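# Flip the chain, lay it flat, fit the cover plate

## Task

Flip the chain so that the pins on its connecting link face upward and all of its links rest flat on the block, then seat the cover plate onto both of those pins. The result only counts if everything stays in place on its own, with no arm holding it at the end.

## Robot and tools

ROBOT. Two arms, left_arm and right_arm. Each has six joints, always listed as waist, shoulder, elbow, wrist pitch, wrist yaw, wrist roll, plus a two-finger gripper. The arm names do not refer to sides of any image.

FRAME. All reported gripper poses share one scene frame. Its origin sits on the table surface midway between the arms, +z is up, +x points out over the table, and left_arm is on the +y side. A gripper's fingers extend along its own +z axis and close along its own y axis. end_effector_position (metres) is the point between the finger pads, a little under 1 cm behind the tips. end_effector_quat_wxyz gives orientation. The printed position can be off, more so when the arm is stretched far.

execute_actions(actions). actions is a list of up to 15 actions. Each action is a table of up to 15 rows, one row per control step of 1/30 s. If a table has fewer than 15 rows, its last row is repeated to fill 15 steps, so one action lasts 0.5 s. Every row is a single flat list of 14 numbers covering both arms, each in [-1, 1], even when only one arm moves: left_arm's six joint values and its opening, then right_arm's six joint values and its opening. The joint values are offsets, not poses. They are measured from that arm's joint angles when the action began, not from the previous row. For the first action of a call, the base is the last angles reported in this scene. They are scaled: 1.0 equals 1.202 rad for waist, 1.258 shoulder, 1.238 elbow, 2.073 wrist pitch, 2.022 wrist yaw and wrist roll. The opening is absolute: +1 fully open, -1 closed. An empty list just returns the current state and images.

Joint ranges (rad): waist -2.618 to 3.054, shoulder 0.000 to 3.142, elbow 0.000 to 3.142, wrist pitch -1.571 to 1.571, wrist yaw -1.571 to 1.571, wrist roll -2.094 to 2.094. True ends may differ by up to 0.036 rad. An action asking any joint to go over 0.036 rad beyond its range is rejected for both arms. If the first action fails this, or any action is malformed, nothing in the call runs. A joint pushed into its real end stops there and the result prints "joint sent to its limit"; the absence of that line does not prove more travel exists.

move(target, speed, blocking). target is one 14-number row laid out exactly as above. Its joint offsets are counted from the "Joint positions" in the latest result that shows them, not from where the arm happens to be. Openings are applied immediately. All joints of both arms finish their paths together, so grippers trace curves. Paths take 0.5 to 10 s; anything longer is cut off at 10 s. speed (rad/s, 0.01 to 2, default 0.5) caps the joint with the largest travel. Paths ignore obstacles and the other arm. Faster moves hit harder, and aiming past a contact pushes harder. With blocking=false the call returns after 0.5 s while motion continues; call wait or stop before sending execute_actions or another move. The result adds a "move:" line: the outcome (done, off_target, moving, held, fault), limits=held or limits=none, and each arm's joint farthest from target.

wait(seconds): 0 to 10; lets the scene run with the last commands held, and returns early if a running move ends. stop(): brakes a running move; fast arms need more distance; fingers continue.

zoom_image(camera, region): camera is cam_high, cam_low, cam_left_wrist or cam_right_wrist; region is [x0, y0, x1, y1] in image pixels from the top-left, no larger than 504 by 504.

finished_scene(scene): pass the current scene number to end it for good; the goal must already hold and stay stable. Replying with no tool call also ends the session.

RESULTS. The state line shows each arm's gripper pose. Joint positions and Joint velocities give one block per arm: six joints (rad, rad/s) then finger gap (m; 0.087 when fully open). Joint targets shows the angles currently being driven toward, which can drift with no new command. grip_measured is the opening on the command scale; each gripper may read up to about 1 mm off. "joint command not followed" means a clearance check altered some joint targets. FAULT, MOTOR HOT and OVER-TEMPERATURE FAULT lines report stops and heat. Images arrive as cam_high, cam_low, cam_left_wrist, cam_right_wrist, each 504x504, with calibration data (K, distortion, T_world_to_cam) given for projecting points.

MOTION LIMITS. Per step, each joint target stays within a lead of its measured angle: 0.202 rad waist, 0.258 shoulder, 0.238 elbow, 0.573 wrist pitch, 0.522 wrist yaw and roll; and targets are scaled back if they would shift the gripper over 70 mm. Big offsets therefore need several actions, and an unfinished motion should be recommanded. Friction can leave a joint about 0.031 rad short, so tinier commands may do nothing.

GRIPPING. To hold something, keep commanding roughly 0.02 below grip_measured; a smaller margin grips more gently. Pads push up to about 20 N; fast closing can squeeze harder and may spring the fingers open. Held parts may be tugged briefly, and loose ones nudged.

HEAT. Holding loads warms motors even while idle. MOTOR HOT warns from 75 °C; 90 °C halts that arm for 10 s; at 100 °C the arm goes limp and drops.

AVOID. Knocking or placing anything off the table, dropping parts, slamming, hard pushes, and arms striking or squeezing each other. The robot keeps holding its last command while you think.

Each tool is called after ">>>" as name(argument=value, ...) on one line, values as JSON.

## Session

>>> execute_actions(actions=[])

Scene clock: 0.00 s.
left_arm: end_effector_position=(+0.3605, +0.0681, +0.1625) grip_measured=+1.000 end_effector_quat_wxyz=(+0.434, +0.679, +0.537, -0.250) | right_arm: end_effector_position=(+0.1988, -0.3029, +0.2361) grip_measured=+0.983 end_effector_quat_wxyz=(+0.393, +0.128, +0.906, -0.085)
Joint names: [waist, shoulder, elbow, wrist pitch, wrist yaw, wrist roll]
Joint positions: left_arm=[-0.594  1.677  1.272 -0.356  0.763  0.961  0.087] | right_arm=[-0.044  0.829  1.119 -1.034  0.077 -0.002  0.087]
Joint velocities: left_arm=[-0.007 -0.012 -0.012 -0.037 -0.007 -0.022  0.   ] | right_arm=[ 0.002  0.027  0.012 -0.037  0.022  0.022 -0.001]
Joint targets: left_arm=[-0.594 1.677 1.272 -0.356 0.763 0.961] | right_arm=[-0.044 0.829 1.119 -1.034 0.077 -0.002]
camera_calibration (this result's frames):
cam_left_wrist: T_world_to_cam=[[-0.951447, 0.0542864, -0.302989, 0.388799], [0.0989892, 0.986, -0.134185, -0.062354], [0.291463, -0.157662, -0.9435, 0.19904], [0, 0, 0, 1]] pos_world=[0.318081, 0.0717556, 0.297229]
cam_right_wrist: T_world_to_cam=[[-0.291053, -0.953735, 0.0753455, -0.255281], [-0.954438, 0.294882, 0.0457526, 0.291452], [-0.065854, -0.0585961, -0.996107, 0.369391], [0, 0, 0, 1]] pos_world=[0.228198, -0.30777, 0.373853]

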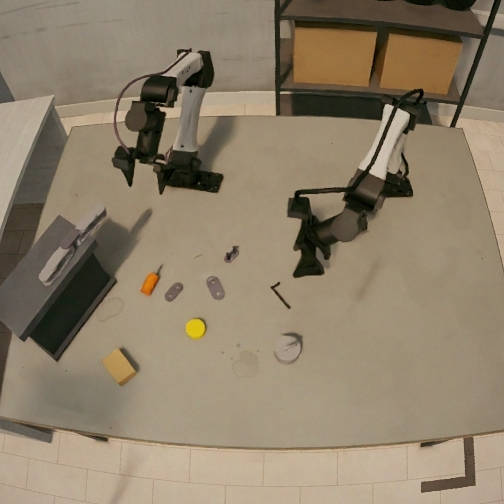

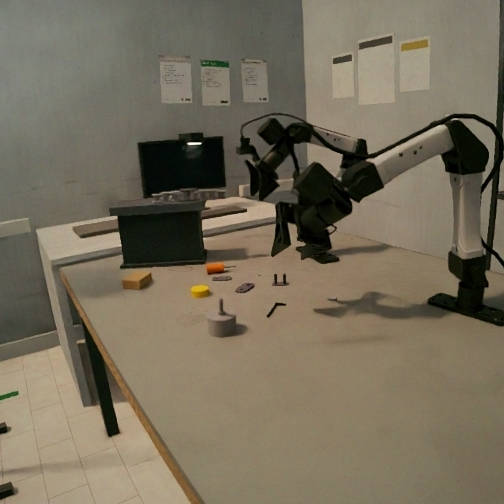

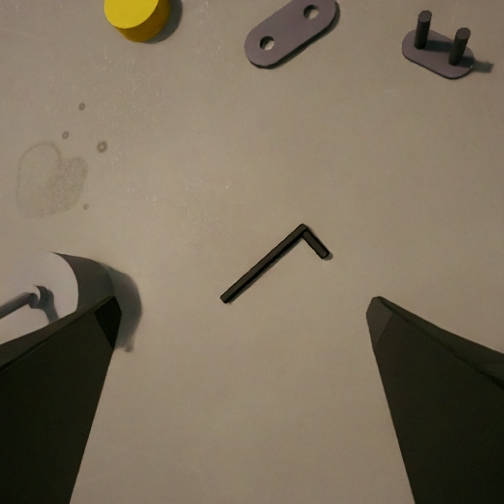

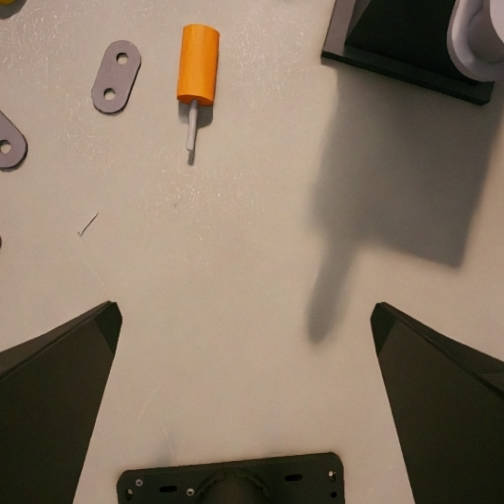

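>>> move(target=[0.5,-0.7,-0.3,0.1,-0.37,-0.47,1,-0.3,0.3,0.5,0,-0.04,0,1], speed=0.6)

>>> move(target=[0.1,-0.58,-0.68,0.07,0,0,1,0,0.2,0.12,0,0,0,1], speed=0.6)

Scene clock: 6.70 s.
left_arm: end_effector_position=(+0.3395, +0.3922, +0.3371) grip_measured=+1.000 end_effector_quat_wxyz=(+0.688, -0.020, +0.725, +0.029) | right_arm: end_effector_position=(+0.2420, -0.4084, +0.3763) grip_measured=+0.983 end_effector_quat_wxyz=(+0.484, +0.256, +0.823, -0.154)
Joint names: [waist, shoulder, elbow, wrist pitch, wrist yaw, wrist roll]
Joint positions: left_arm=[-0.     0.809  0.921 -0.163  0.021  0.017  0.087] | right_arm=[-0.396  1.188  1.716 -1.033  0.008 -0.002  0.087]
Joint velocities: left_arm=[ 0.002 -0.002  0.017 -0.037  0.037 -0.037  0.   ] | right_arm=[-0.002 -0.017  0.007  0.066  0.051  0.022  0.   ]
Joint targets: left_arm=[0.007 0.796 0.900 -0.149 0.015 0.010] | right_arm=[-0.404 1.207 1.738 -1.035 -0.004 -0.002]
move: off_target (right_arm); limits=none; left_arm: farthest joint: the elbow, 0.020 radians from its target (0.371 radians at the start); right_arm: farthest joint: the elbow, 0.022 radians from its target (0.619 radians at the start)
camera_calibration (this result's frames):
cam_left_wrist: T_world_to_cam=[[0.0544364, -0.998512, -0.00316656, 0.374519], [-0.796978, -0.0415383, -0.602579, 0.508635], [0.601551, 0.0353259, -0.798053, 0.190981], [0, 0, 0, 1]] pos_world=[0.270098, 0.388343, 0.460092]
cam_right_wrist: T_world_to_cam=[[-0.568044, -0.822511, 0.0283149, -0.215557], [-0.81069, 0.55329, -0.191445, 0.517362], [0.1418, -0.131704, -0.981095, 0.419928], [0, 0, 0, 1]] pos_world=[0.237429, -0.408243, 0.517139]

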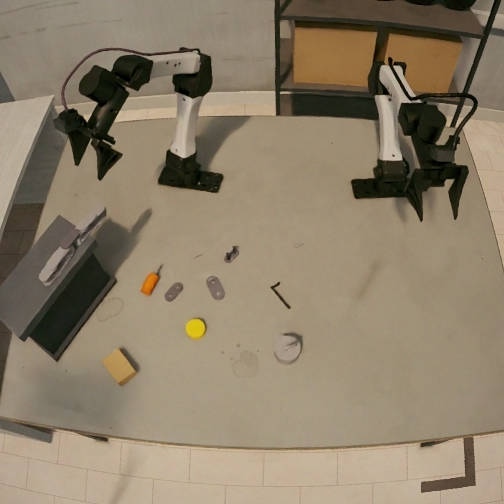

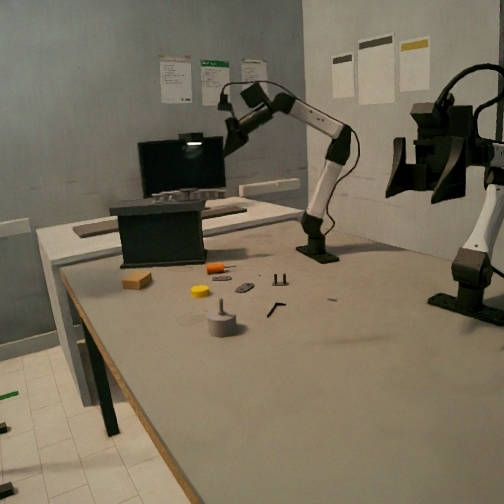

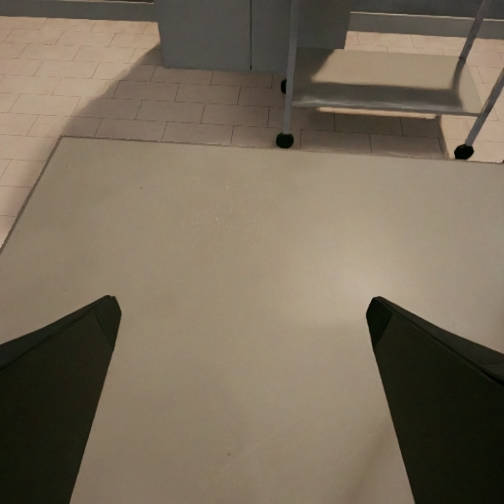

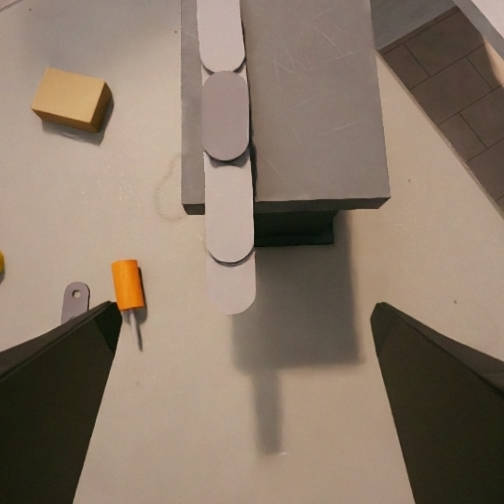

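Scene clock: 8.80 s.
left_arm: end_effector_position=(+0.2647, +0.4136, +0.1456) grip_measured=+1.000 end_effector_quat_wxyz=(+0.689, -0.060, +0.719, +0.068) | right_arm: end_effector_position=(+0.2913, -0.4422, +0.3500) grip_measured=+0.983 end_effector_quat_wxyz=(+0.437, +0.264, +0.849, -0.139)
Joint names: [waist, shoulder, elbow, wrist pitch, wrist yaw, wrist roll]
Joint positions: left_arm=[ 0.112  0.098  0.09  -0.032  0.021  0.017  0.087] | right_arm=[-0.396  1.424  1.84  -1.033  0.008 -0.002  0.087]
Joint velocities: left_arm=[ 0.002  0.007 -0.002 -0.022 -0.022 -0.007  0.   ] | right_arm=[ 0.002 -0.012 -0.012 -0.007  0.022 -0.037  0.001]
Joint targets: left_arm=[0.120 0.079 0.079 -0.018 0.021 0.017] | right_arm=[-0.396 1.439 1.864 -1.033 0.008 -0.002]
move: off_target (right_arm); limits=none; left_arm: farthest joint: the shoulder, 0.018 radians from its target (0.729 radians at the start); right_arm: farthest joint: the elbow, 0.025 radians from its target (0.149 radians at the start)
camera_calibration (this result's frames):
cam_left_wrist: T_world_to_cam=[[0.165882, -0.986139, -0.00355756, 0.364711], [-0.780973, -0.129166, -0.611062, 0.367814], [0.602133, 0.104142, -0.791575, 0.0527801], [0, 0, 0, 1]] pos_world=[0.194973, 0.401668, 0.267834]
cam_right_wrist: T_world_to_cam=[[-0.565412, -0.824315, 0.0285382, -0.216241], [-0.823278, 0.561917, -0.0803941, 0.539581], [0.0502339, -0.0689506, -0.996355, 0.442451], [0, 0, 0, 1]] pos_world=[0.299733, -0.450943, 0.490388]

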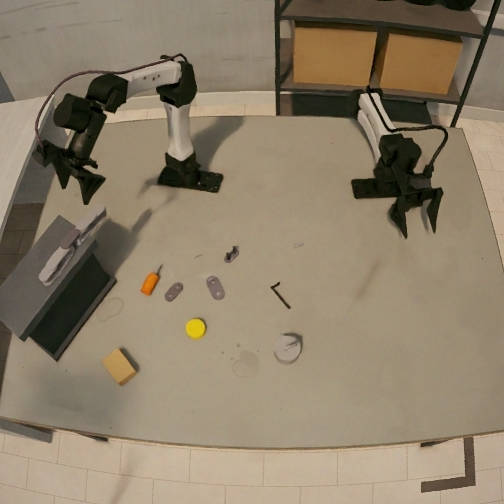

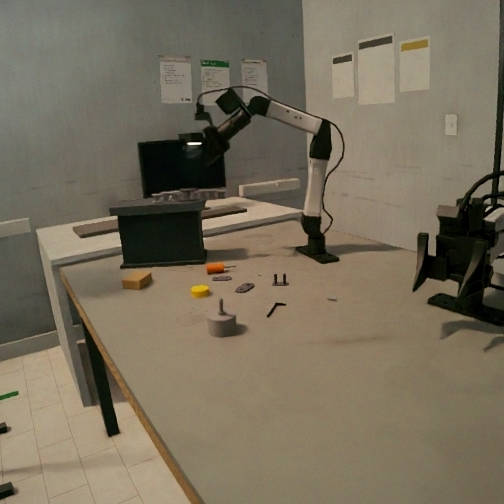

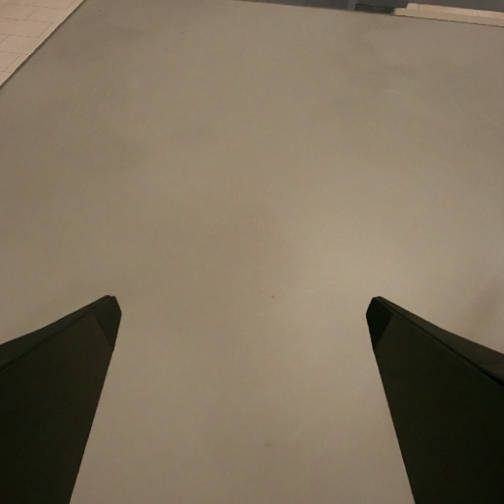

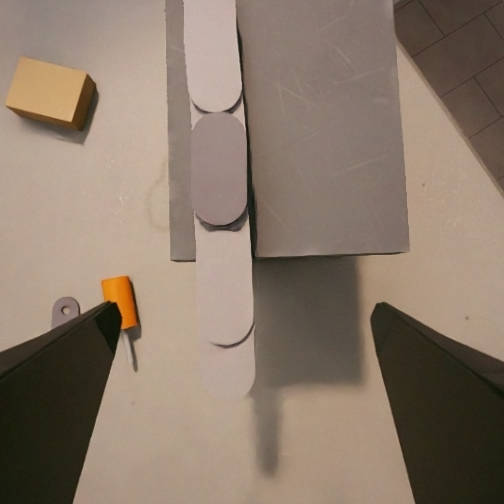

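>>> move(target=[0,0,0,0,0,0,1,0.42,-0.15,-0.4,0.3,0.11,-0.4,1], speed=0.7)

Scene clock: 28.07 s.
left_arm: end_effector_position=(+0.2648, +0.4136, +0.1457) grip_measured=+1.000 end_effector_quat_wxyz=(+0.689, -0.060, +0.719, +0.068) | right_arm: end_effector_position=(+0.3789, -0.3440, +0.3501) grip_measured=+0.983 end_effector_quat_wxyz=(+0.488, -0.216, +0.777, -0.335)
Joint names: [waist, shoulder, elbow, wrist pitch, wrist yaw, wrist roll]
Joint positions: left_arm=[ 0.112  0.098  0.09  -0.032  0.021  0.017  0.087] | right_arm=[ 0.103  1.254  1.364 -0.422  0.218 -0.804  0.087]
Joint velocities: left_arm=[ 0.012 -0.007 -0.017  0.007 -0.022  0.051  0.   ] | right_arm=[-0.007 -0.002 -0.007 -0.007 -0.007  0.007 -0.   ]
Joint targets: left_arm=[0.112 0.098 0.090 -0.032 0.021 0.017] | right_arm=[0.109 1.236 1.345 -0.411 0.230 -0.811]
move: done; limits=none; left_arm: farthest joint: the waist, 0.000 radians from its target (0.000 radians at the start); right_arm: farthest joint: the shoulder, 0.019 radians from its target (0.189 radians at the start)
camera_calibration (this result's frames):
cam_left_wrist: T_world_to_cam=[[0.165883, -0.986139, -0.00357151, 0.364714], [-0.780745, -0.129119, -0.611364, 0.367852], [0.602428, 0.104203, -0.791342, 0.0527054], [0, 0, 0, 1]] pos_world=[0.194947, 0.401663, 0.267902]
cam_right_wrist: T_world_to_cam=[[0.00959097, -0.664938, 0.746837, -0.500269], [-0.968179, -0.192957, -0.159363, 0.379401], [0.250074, -0.721544, -0.645629, 0.0218825], [0, 0, 0, 1]] pos_world=[0.366654, -0.243651, 0.44821]

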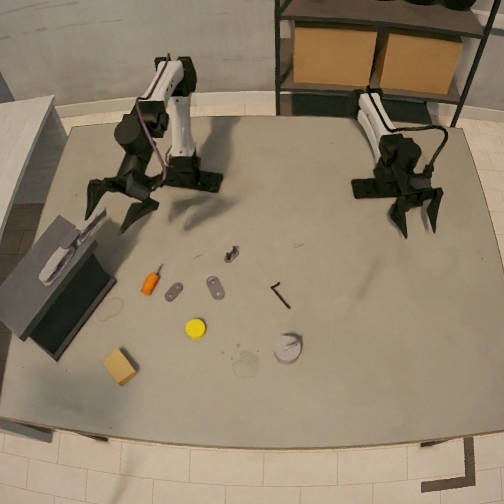

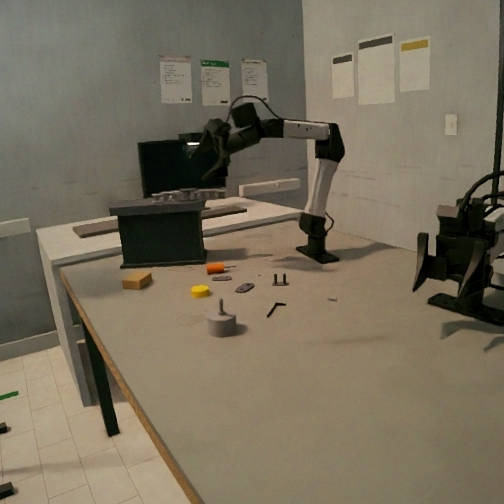

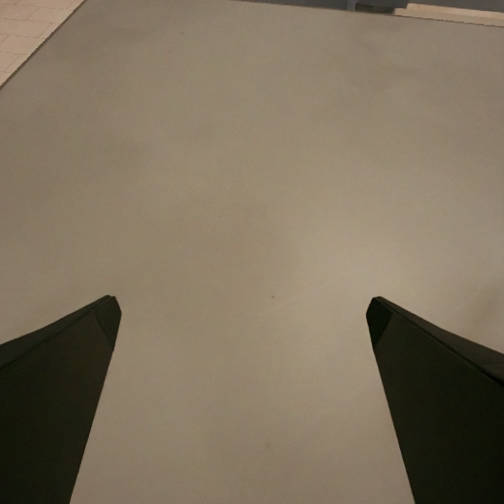

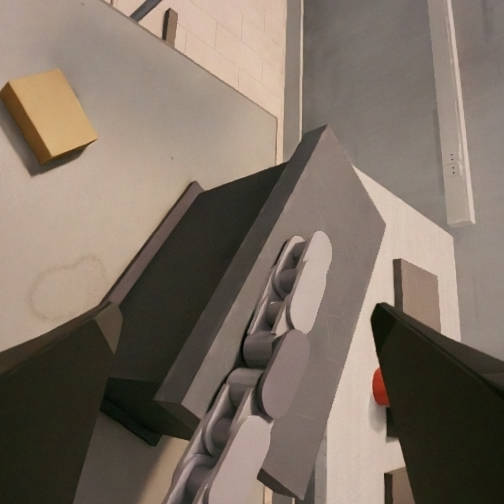

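>>> move(target=[0,0,0,0,0,0,1,0,-0.177,-0.786,0.517,0,-0.383,1], speed=0.7)

Scene clock: 32.07 s.
left_arm: end_effector_position=(+0.2648, +0.4136, +0.1457) grip_measured=+1.000 end_effector_quat_wxyz=(+0.689, -0.060, +0.719, +0.068) | right_arm: end_effector_position=(+0.3417, -0.3516, +0.2428) grip_measured=+0.983 end_effector_quat_wxyz=(+0.413, -0.415, +0.574, -0.572)
Joint names: [waist, shoulder, elbow, wrist pitch, wrist yaw, wrist roll]
Joint positions: left_arm=[ 0.112  0.098  0.09  -0.032  0.021  0.017  0.087] | right_arm=[ 0.103  1.05   0.407  0.639  0.218 -1.571  0.087]
Joint velocities: left_arm=[ 0.002  0.007 -0.012 -0.007  0.022  0.007  0.   ] | right_arm=[-0.002  0.012  0.017  0.007  0.022 -0.037 -0.001]
Joint targets: left_arm=[0.112 0.098 0.090 -0.032 0.021 0.017] | right_arm=[0.103 1.032 0.391 0.650 0.218 -1.579]
move: done; limits=none; left_arm: farthest joint: the waist, 0.000 radians from its target (0.000 radians at the start); right_arm: farthest joint: the shoulder, 0.018 radians from its target (0.223 radians at the start)
camera_calibration (this result's frames):
cam_left_wrist: T_world_to_cam=[[0.165883, -0.986139, -0.00357151, 0.364714], [-0.780745, -0.129119, -0.611364, 0.367852], [0.602428, 0.104203, -0.791342, 0.0527054], [0, 0, 0, 1]] pos_world=[0.194947, 0.401663, 0.267902]
cam_right_wrist: T_world_to_cam=[[0.00181478, 0.022663, 0.999742, -0.241806], [-0.929338, -0.369092, 0.0100539, 0.208506], [0.369225, -0.929116, 0.0203917, -0.319008], [0, 0, 0, 1]] pos_world=[0.311997, -0.213957, 0.246152]

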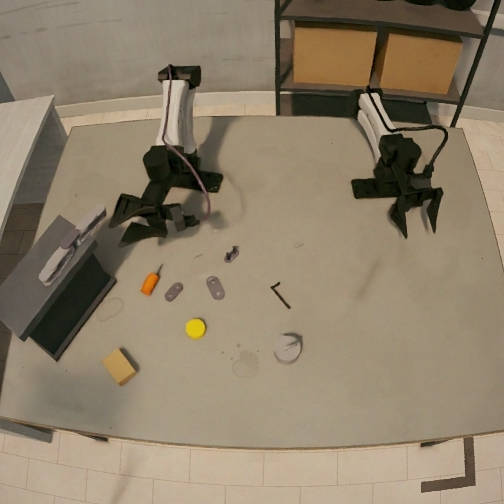

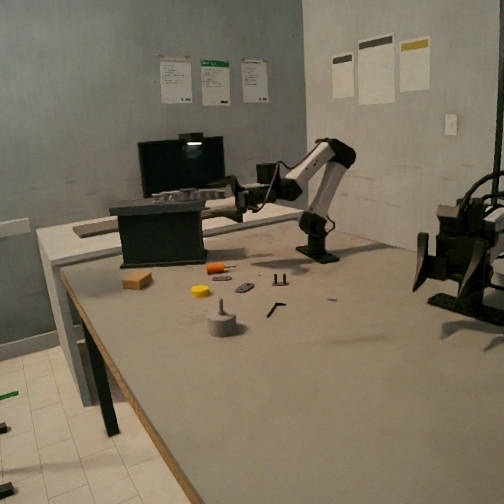

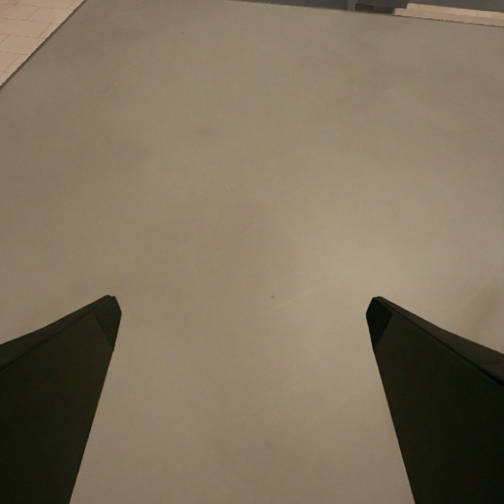

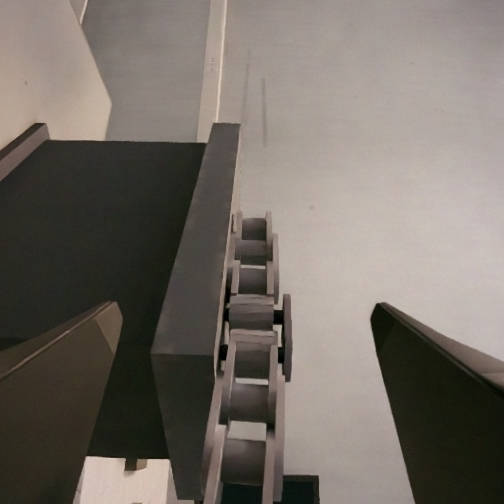

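Height looks right. Swing in.

>>> move(target=[0,0,0,0,0,0,1,-0.217,0,0,0,0,0,0.6], speed=0.2)

>>> zoom_image(camera="cam_high", region=[30, 170, 180, 300])

>>> zoom_image(camera="cam_low", region=[140, 150, 280, 240])

Scene clock: 36.80 s.
left_arm: end_effector_position=(+0.2648, +0.4136, +0.1457) grip_measured=+1.000 end_effector_quat_wxyz=(+0.689, -0.060, +0.719, +0.068) | right_arm: end_effector_position=(+0.3019, -0.4350, +0.2429) grip_measured=+0.600 end_effector_quat_wxyz=(+0.337, -0.339, +0.622, -0.620)
Joint names: [waist, shoulder, elbow, wrist pitch, wrist yaw, wrist roll]
Joint positions: left_arm=[ 0.112  0.098  0.09  -0.032  0.021  0.017  0.087] | right_arm=[-0.15   1.05   0.407  0.639  0.218 -1.572  0.07 ]
Joint velocities: left_arm=[ 0.002 -0.002 -0.002 -0.022  0.022 -0.037  0.   ] | right_arm=[ 0.012  0.012 -0.002 -0.007 -0.007 -0.081 -0.   ]
Joint targets: left_arm=[0.112 0.098 0.090 -0.032 0.021 0.017] | right_arm=[-0.158 1.050 0.407 0.639 0.218 -1.571]
move: done; limits=none; left_arm: farthest joint: the waist, 0.000 radians from its target (0.000 radians at the start); right_arm: farthest joint: the waist, 0.007 radians from its target (0.261 radians at the start)
camera_calibration (this result's frames):
cam_left_wrist: T_world_to_cam=[[0.165883, -0.986139, -0.00357151, 0.364714], [-0.780745, -0.129119, -0.611364, 0.367852], [0.602428, 0.104203, -0.791342, 0.0527054], [0, 0, 0, 1]] pos_world=[0.194947, 0.401663, 0.267902]
cam_right_wrist: T_world_to_cam=[[0.0072855, 0.021938, 0.999733, -0.241916], [-0.99218, -0.12442, 0.00996071, 0.266196], [0.124605, -0.991987, 0.02086, -0.335356], [0, 0, 0, 1]] pos_world=[0.307663, -0.294241, 0.246195]

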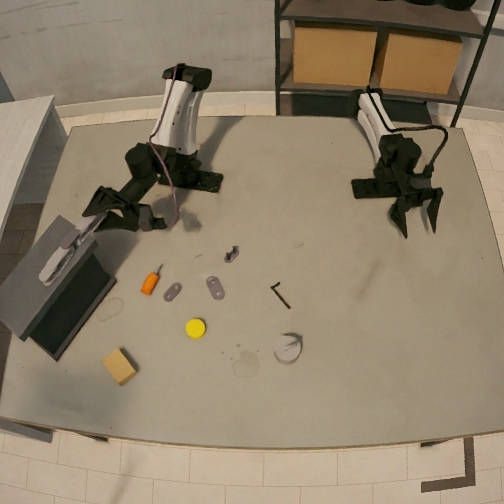

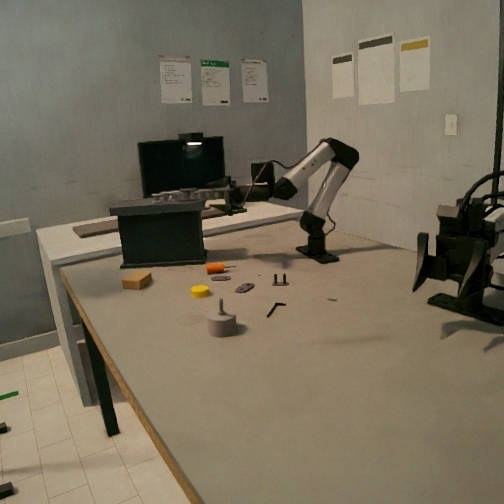

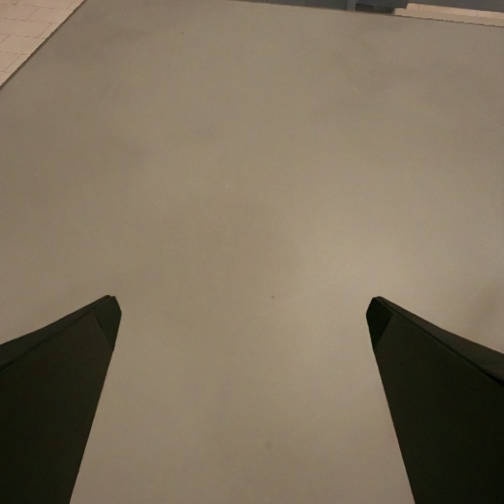

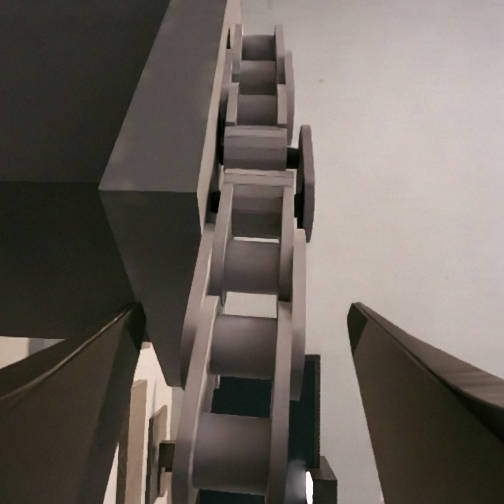

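Region (30, 170, 180, 300) of cam_high's 504x504 image, scaled by 3.360, with more detail than that image has; it fills the top 437 rows of this view, and the rest is white.

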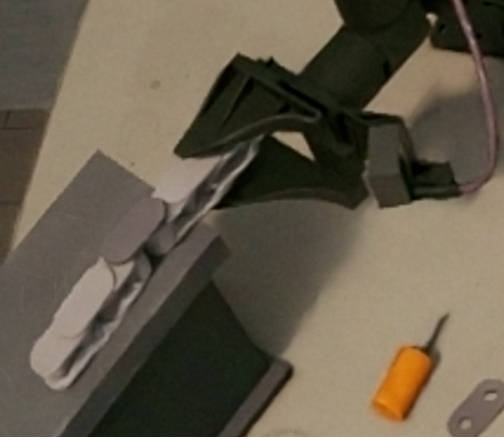

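Region (140, 150, 280, 240) of cam_low's 504x504 image, scaled by 3.600, with more detail than that image has; it fills the top 324 rows of this view, and the rest is white.

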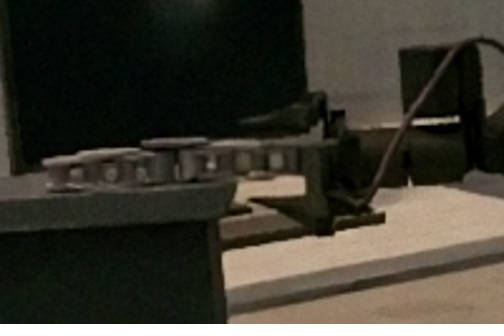

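Centred. Close.

>>> execute_actions(actions=[[[0,0,0,0,0,0,1,0,0,0,0,0,0,0.1]],[[0,0,0,0,0,0,1,0,0,0,0,0,0,-0.15]],[[0,0,0,0,0,0,1,0,0,0,0,0,0,-0.35]]])

>>> zoom_image(camera="cam_high", region=[30, 170, 180, 300])

Scene clock: 40.83 s.
left_arm: end_effector_position=(+0.2648, +0.4136, +0.1457) grip_measured=+1.000 end_effector_quat_wxyz=(+0.689, -0.060, +0.719, +0.068) | right_arm: end_effector_position=(+0.3019, -0.4350, +0.2446) grip_measured=-0.230 end_effector_quat_wxyz=(+0.339, -0.337, +0.620, -0.622)
Joint names: [waist, shoulder, elbow, wrist pitch, wrist yaw, wrist roll]
Joint positions: left_arm=[ 0.112  0.098  0.09  -0.032  0.021  0.017  0.087] | right_arm=[-0.15   1.05   0.407  0.647  0.218 -1.57   0.034]
Joint velocities: left_arm=[-0.012 -0.002  0.007  0.007 -0.037  0.022  0.   ] | right_arm=[-0.007  0.022 -0.012  0.037  0.037  0.066 -0.001]
Joint targets: left_arm=[0.112 0.098 0.090 -0.032 0.021 0.017] | right_arm=[-0.150 1.050 0.407 0.639 0.218 -1.572]
camera_calibration (this result's frames):
cam_left_wrist: T_world_to_cam=[[0.165883, -0.986139, -0.00357151, 0.364714], [-0.780745, -0.129119, -0.611364, 0.367852], [0.602428, 0.104203, -0.791342, 0.0527054], [0, 0, 0, 1]] pos_world=[0.194947, 0.401663, 0.267902]
cam_right_wrist: T_world_to_cam=[[-0.000486673, 0.0236292, 0.999721, -0.240586], [-0.992228, -0.12441, 0.0024575, 0.268032], [0.124433, -0.99195, 0.0235061, -0.335971], [0, 0, 0, 1]] pos_world=[0.307638, -0.294236, 0.247757]

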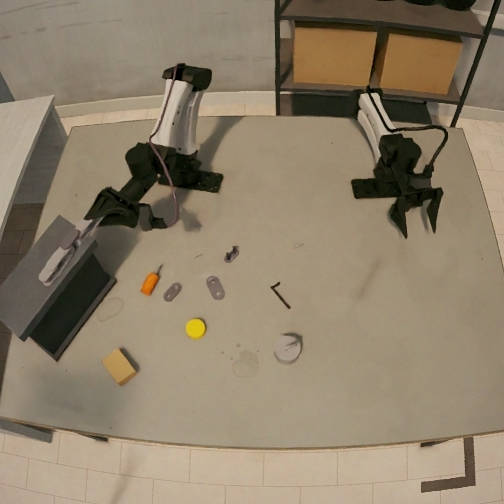

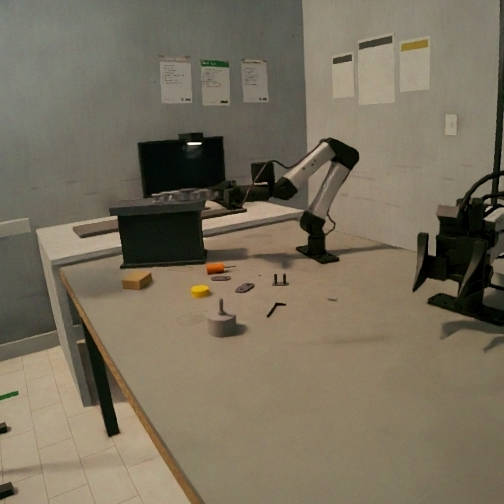

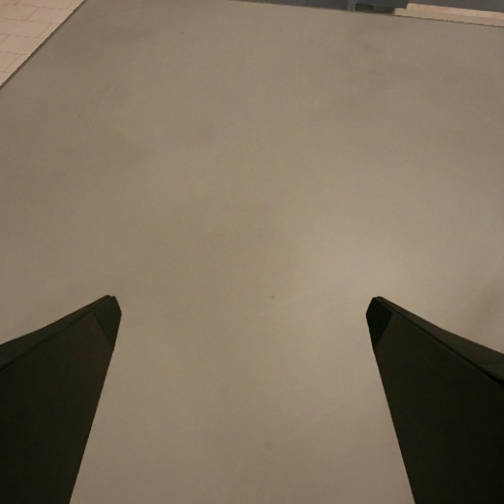

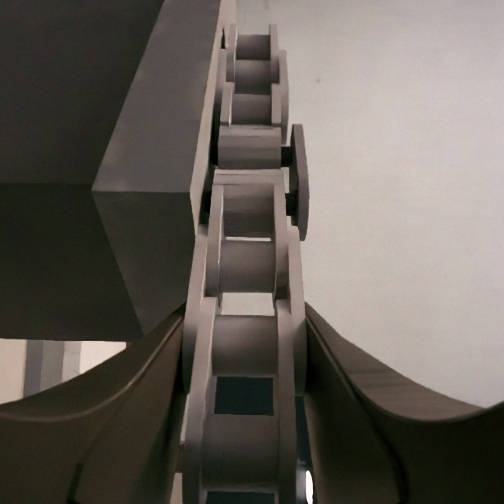

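Region (30, 170, 180, 300) of cam_high's 504x504 image, scaled by 3.360, with more detail than that image has; it fills the top 437 rows of this view, and the rest is white.

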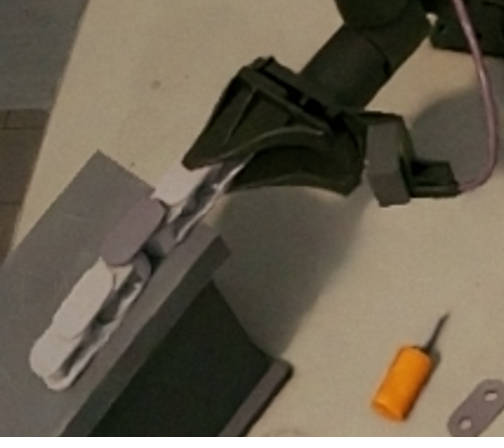

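>>> move(target=[0,0,0,0,0,0,1,-0.052,-0.06,0.082,-0.044,-0.031,0.204,-0.35], speed=0.3)

Scene clock: 52.97 s.
left_arm: end_effector_position=(+0.2648, +0.4136, +0.1457) grip_measured=+1.000 end_effector_quat_wxyz=(+0.689, -0.060, +0.719, +0.068) | right_arm: end_effector_position=(+0.2981, -0.4421, +0.2495) grip_measured=-0.230 end_effector_quat_wxyz=(+0.458, -0.201, +0.676, -0.541)
Joint names: [waist, shoulder, elbow, wrist pitch, wrist yaw, wrist roll]
Joint positions: left_arm=[ 0.112  0.098  0.09  -0.032  0.021  0.017  0.087] | right_arm=[-0.205  0.999  0.475  0.529  0.168 -1.158  0.034]
Joint velocities: left_arm=[ 0.007 -0.012 -0.002 -0.007 -0.007 -0.051  0.   ] | right_arm=[-0.017 -0.007 -0.007  0.022  0.037  0.007 -0.001]
Joint targets: left_arm=[0.112 0.098 0.090 -0.032 0.021 0.017] | right_arm=[-0.213 0.974 0.509 0.556 0.156 -1.158]
move: off_target (right_arm); limits=none; left_arm: farthest joint: the waist, 0.000 radians from its target (0.000 radians at the start); right_arm: farthest joint: the elbow, 0.033 radians from its target (0.101 radians at the start)
camera_calibration (this result's frames):
cam_left_wrist: T_world_to_cam=[[0.165883, -0.986139, -0.00357151, 0.364714], [-0.780745, -0.129119, -0.611364, 0.367852], [0.602428, 0.104203, -0.791342, 0.0527054], [0, 0, 0, 1]] pos_world=[0.194947, 0.401663, 0.267902]
cam_right_wrist: T_world_to_cam=[[-0.22083, -0.312916, 0.923752, -0.309405], [-0.96344, -0.0773459, -0.256518, 0.340217], [0.151717, -0.946626, -0.284396, -0.253916], [0, 0, 0, 1]] pos_world=[0.297976, -0.310867, 0.300873]

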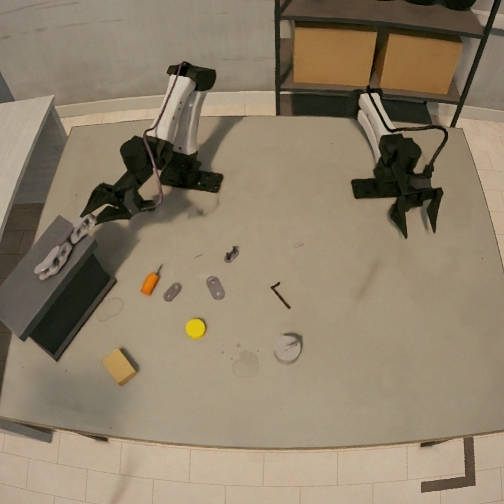

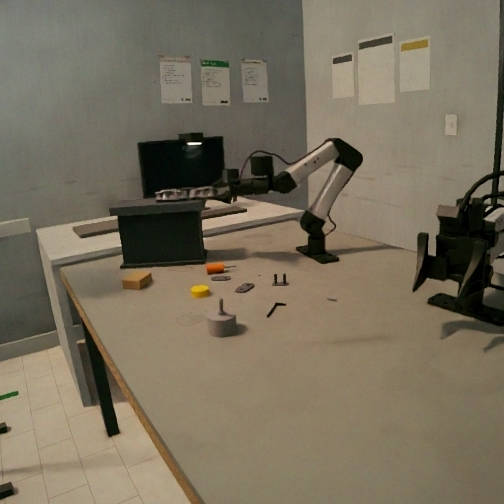

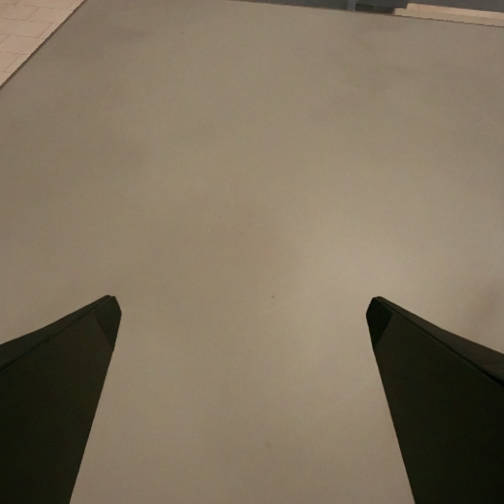

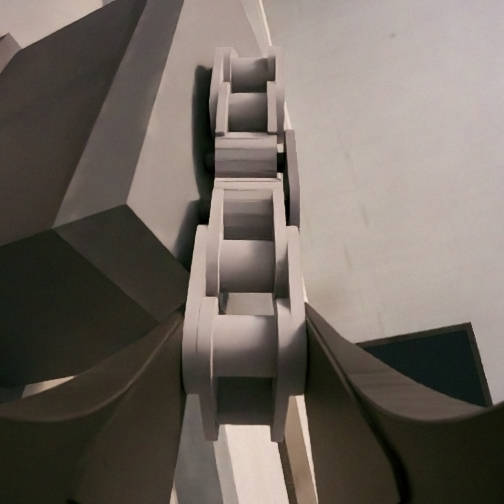

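>>> move(target=[0,0,0,0,0,0,1,-0.082,-0.048,0.067,-0.029,-0.052,0.185,-0.35], speed=0.3)

Scene clock: 60.00 s.
left_arm: end_effector_position=(+0.2648, +0.4136, +0.1457) grip_measured=+1.000 end_effector_quat_wxyz=(+0.689, -0.060, +0.719, +0.068) | right_arm: end_effector_position=(+0.2921, -0.4498, +0.2483) grip_measured=-0.230 end_effector_quat_wxyz=(+0.547, -0.071, +0.706, -0.444)
Joint names: [waist, shoulder, elbow, wrist pitch, wrist yaw, wrist roll]
Joint positions: left_arm=[ 0.112  0.098  0.09  -0.032  0.021  0.017  0.087] | right_arm=[-0.297  0.965  0.523  0.435  0.08  -0.782  0.034]
Joint velocities: left_arm=[-0.002  0.012 -0.022 -0.022 -0.022  0.007  0.   ] | right_arm=[ 0.002  0.007 -0.007 -0.007 -0.022 -0.051  0.   ]
Joint targets: left_arm=[0.112 0.098 0.090 -0.032 0.021 0.017] | right_arm=[-0.304 0.939 0.558 0.469 0.063 -0.784]
move: off_target (right_arm); limits=none; left_arm: farthest joint: the waist, 0.000 radians from its target (0.000 radians at the start); right_arm: farthest joint: the elbow, 0.035 radians from its target (0.083 radians at the start)
camera_calibration (this result's frames):
cam_left_wrist: T_world_to_cam=[[0.165883, -0.986139, -0.00357151, 0.364714], [-0.780745, -0.129119, -0.611364, 0.367852], [0.602428, 0.104203, -0.791342, 0.0527054], [0, 0, 0, 1]] pos_world=[0.194947, 0.401663, 0.267902]
cam_right_wrist: T_world_to_cam=[[-0.384553, -0.577989, 0.719755, -0.33282], [-0.894525, 0.0408197, -0.44515, 0.413363], [0.227912, -0.815023, -0.532723, -0.162093], [0, 0, 0, 1]] pos_world=[0.278719, -0.341349, 0.337207]

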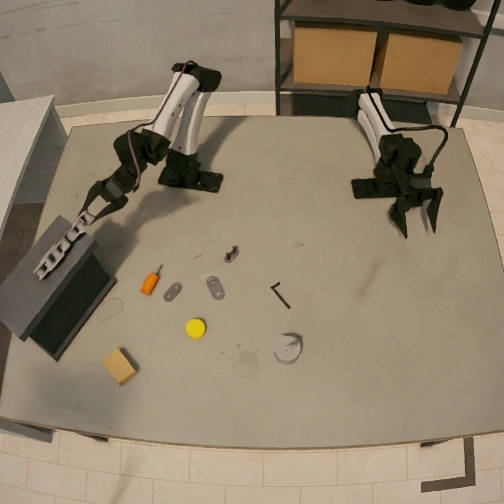

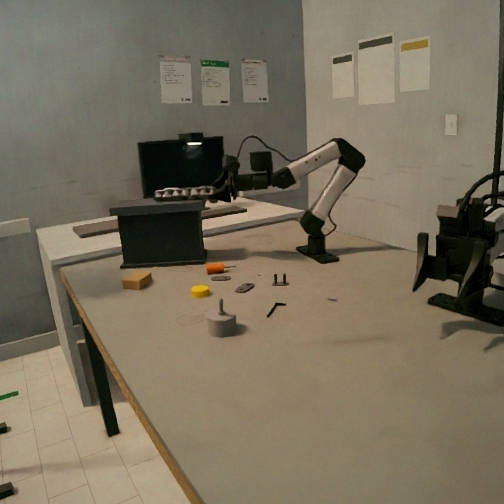

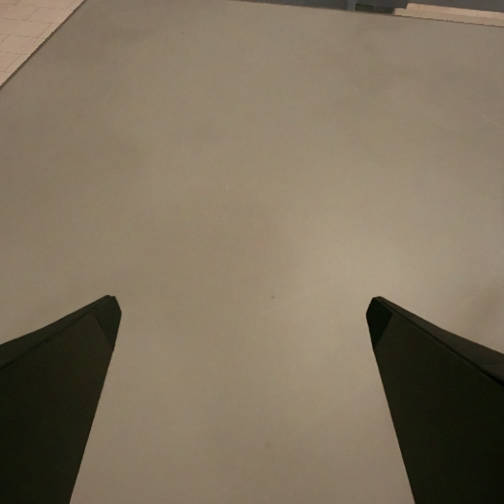

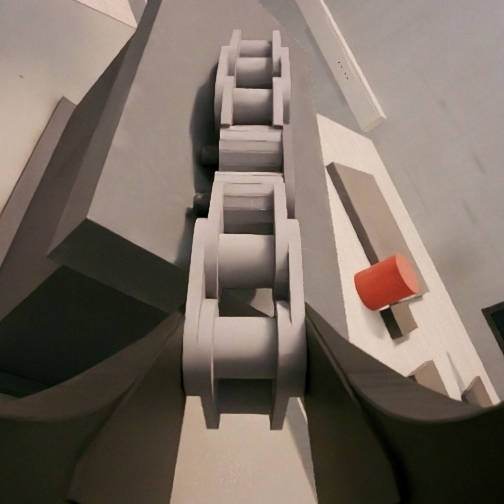

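>>> move(target=[0,0,0,0,0,0,1,-0.1,-0.029,0.048,0.008,-0.068,0.192,-0.35], speed=0.3)

Scene clock: 64.37 s.
left_arm: end_effector_position=(+0.2648, +0.4136, +0.1457) grip_measured=+1.000 end_effector_quat_wxyz=(+0.689, -0.060, +0.719, +0.068) | right_arm: end_effector_position=(+0.2881, -0.4575, +0.2412) grip_measured=-0.230 end_effector_quat_wxyz=(+0.619, +0.069, +0.711, -0.327)
Joint names: [waist, shoulder, elbow, wrist pitch, wrist yaw, wrist roll]
Joint positions: left_arm=[ 0.112  0.098  0.09  -0.032  0.021  0.017  0.087] | right_arm=[-0.412  0.965  0.542  0.403 -0.034 -0.391  0.034]
Joint velocities: left_arm=[-0.027 -0.007 -0.007  0.007 -0.022  0.007  0.   ] | right_arm=[-0.022  0.027  0.002  0.007 -0.007  0.022  0.   ]
Joint targets: left_arm=[0.112 0.098 0.090 -0.032 0.021 0.017] | right_arm=[-0.417 0.929 0.582 0.451 -0.057 -0.393]
move: off_target (right_arm); limits=none; left_arm: farthest joint: the waist, 0.000 radians from its target (0.000 radians at the start); right_arm: farthest joint: the wrist pitch, 0.049 radians from its target (0.017 radians at the start)
camera_calibration (this result's frames):
cam_left_wrist: T_world_to_cam=[[0.165883, -0.986139, -0.00357151, 0.364714], [-0.780745, -0.129119, -0.611364, 0.367852], [0.602428, 0.104203, -0.791342, 0.0527054], [0, 0, 0, 1]] pos_world=[0.194947, 0.401663, 0.267902]
cam_right_wrist: T_world_to_cam=[[-0.505787, -0.764477, 0.399692, -0.306862], [-0.787147, 0.219418, -0.576416, 0.489341], [0.352958, -0.60616, -0.712735, -0.0682663], [0, 0, 0, 1]] pos_world=[0.254071, -0.38334, 0.356059]

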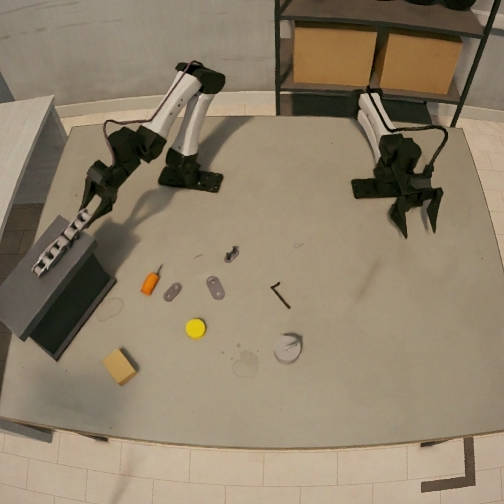

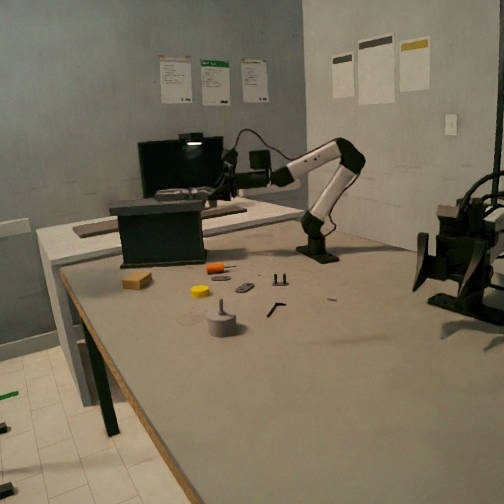

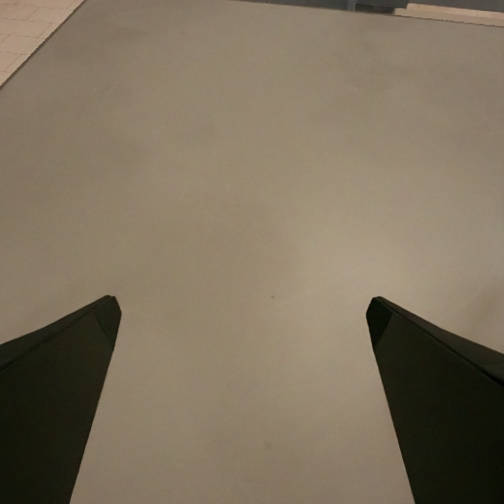

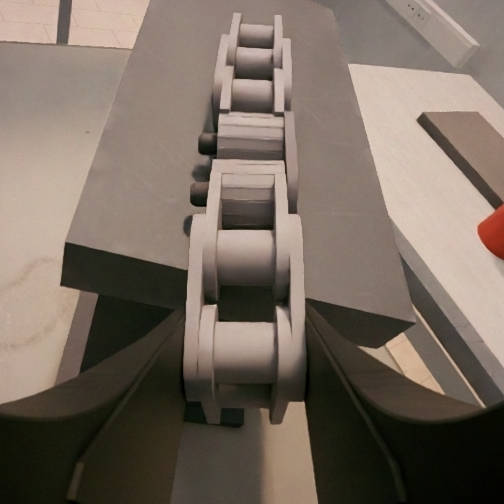

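>>> move(target=[0,0,0,0,0,0,1,-0.1,-0.015,0.035,0.05,-0.073,0.193,-0.35], speed=0.3)

Scene clock: 68.40 s.
left_arm: end_effector_position=(+0.2648, +0.4136, +0.1457) grip_measured=+1.000 end_effector_quat_wxyz=(+0.689, -0.060, +0.719, +0.068) | right_arm: end_effector_position=(+0.2857, -0.4583, +0.2410) grip_measured=-0.230 end_effector_quat_wxyz=(+0.676, +0.195, +0.683, -0.197)
Joint names: [waist, shoulder, elbow, wrist pitch, wrist yaw, wrist roll]
Joint positions: left_arm=[ 0.112  0.098  0.09  -0.032  0.021  0.017  0.087] | right_arm=[-0.525  0.965  0.542  0.415 -0.168 -0.007  0.034]
Joint velocities: left_arm=[-0.017 -0.027  0.007  0.007  0.007 -0.051  0.   ] | right_arm=[-0.007 -0.007  0.002  0.066  0.007 -0.022 -0.   ]
Joint targets: left_arm=[0.112 0.098 0.090 -0.032 0.021 0.017] | right_arm=[-0.532 0.947 0.586 0.507 -0.181 -0.001]
move: off_target (right_arm); limits=none; left_arm: farthest joint: the waist, 0.000 radians from its target (0.000 radians at the start); right_arm: farthest joint: the wrist pitch, 0.092 radians from its target (0.104 radians at the start)
camera_calibration (this result's frames):
cam_left_wrist: T_world_to_cam=[[0.165883, -0.986139, -0.00357151, 0.364714], [-0.780745, -0.129119, -0.611364, 0.367852], [0.602428, 0.104203, -0.791342, 0.0527054], [0, 0, 0, 1]] pos_world=[0.194947, 0.401663, 0.267902]
cam_right_wrist: T_world_to_cam=[[-0.539568, -0.841532, 0.0262802, -0.244287], [-0.658248, 0.402178, -0.636367, 0.548959], [0.524954, -0.360662, -0.770939, 0.00932895], [0, 0, 0, 1]] pos_world=[0.224645, -0.42299, 0.362951]

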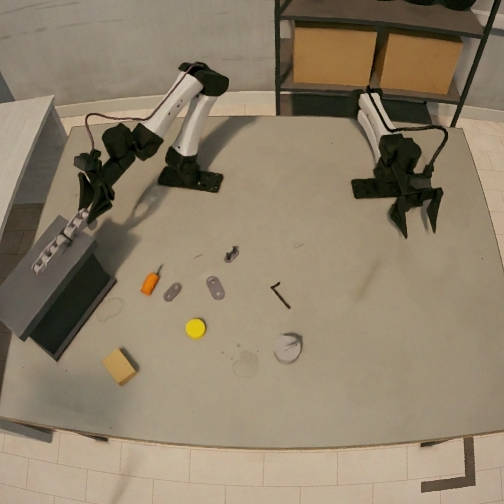

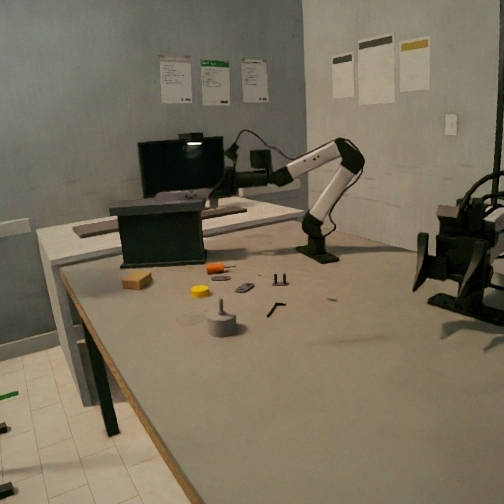

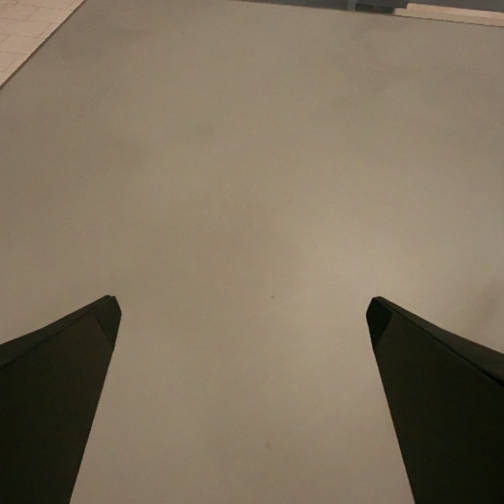

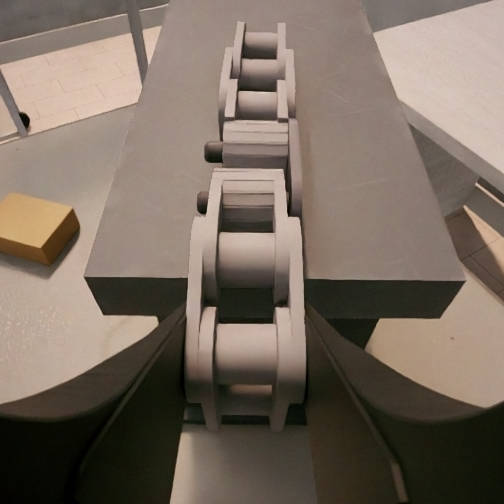

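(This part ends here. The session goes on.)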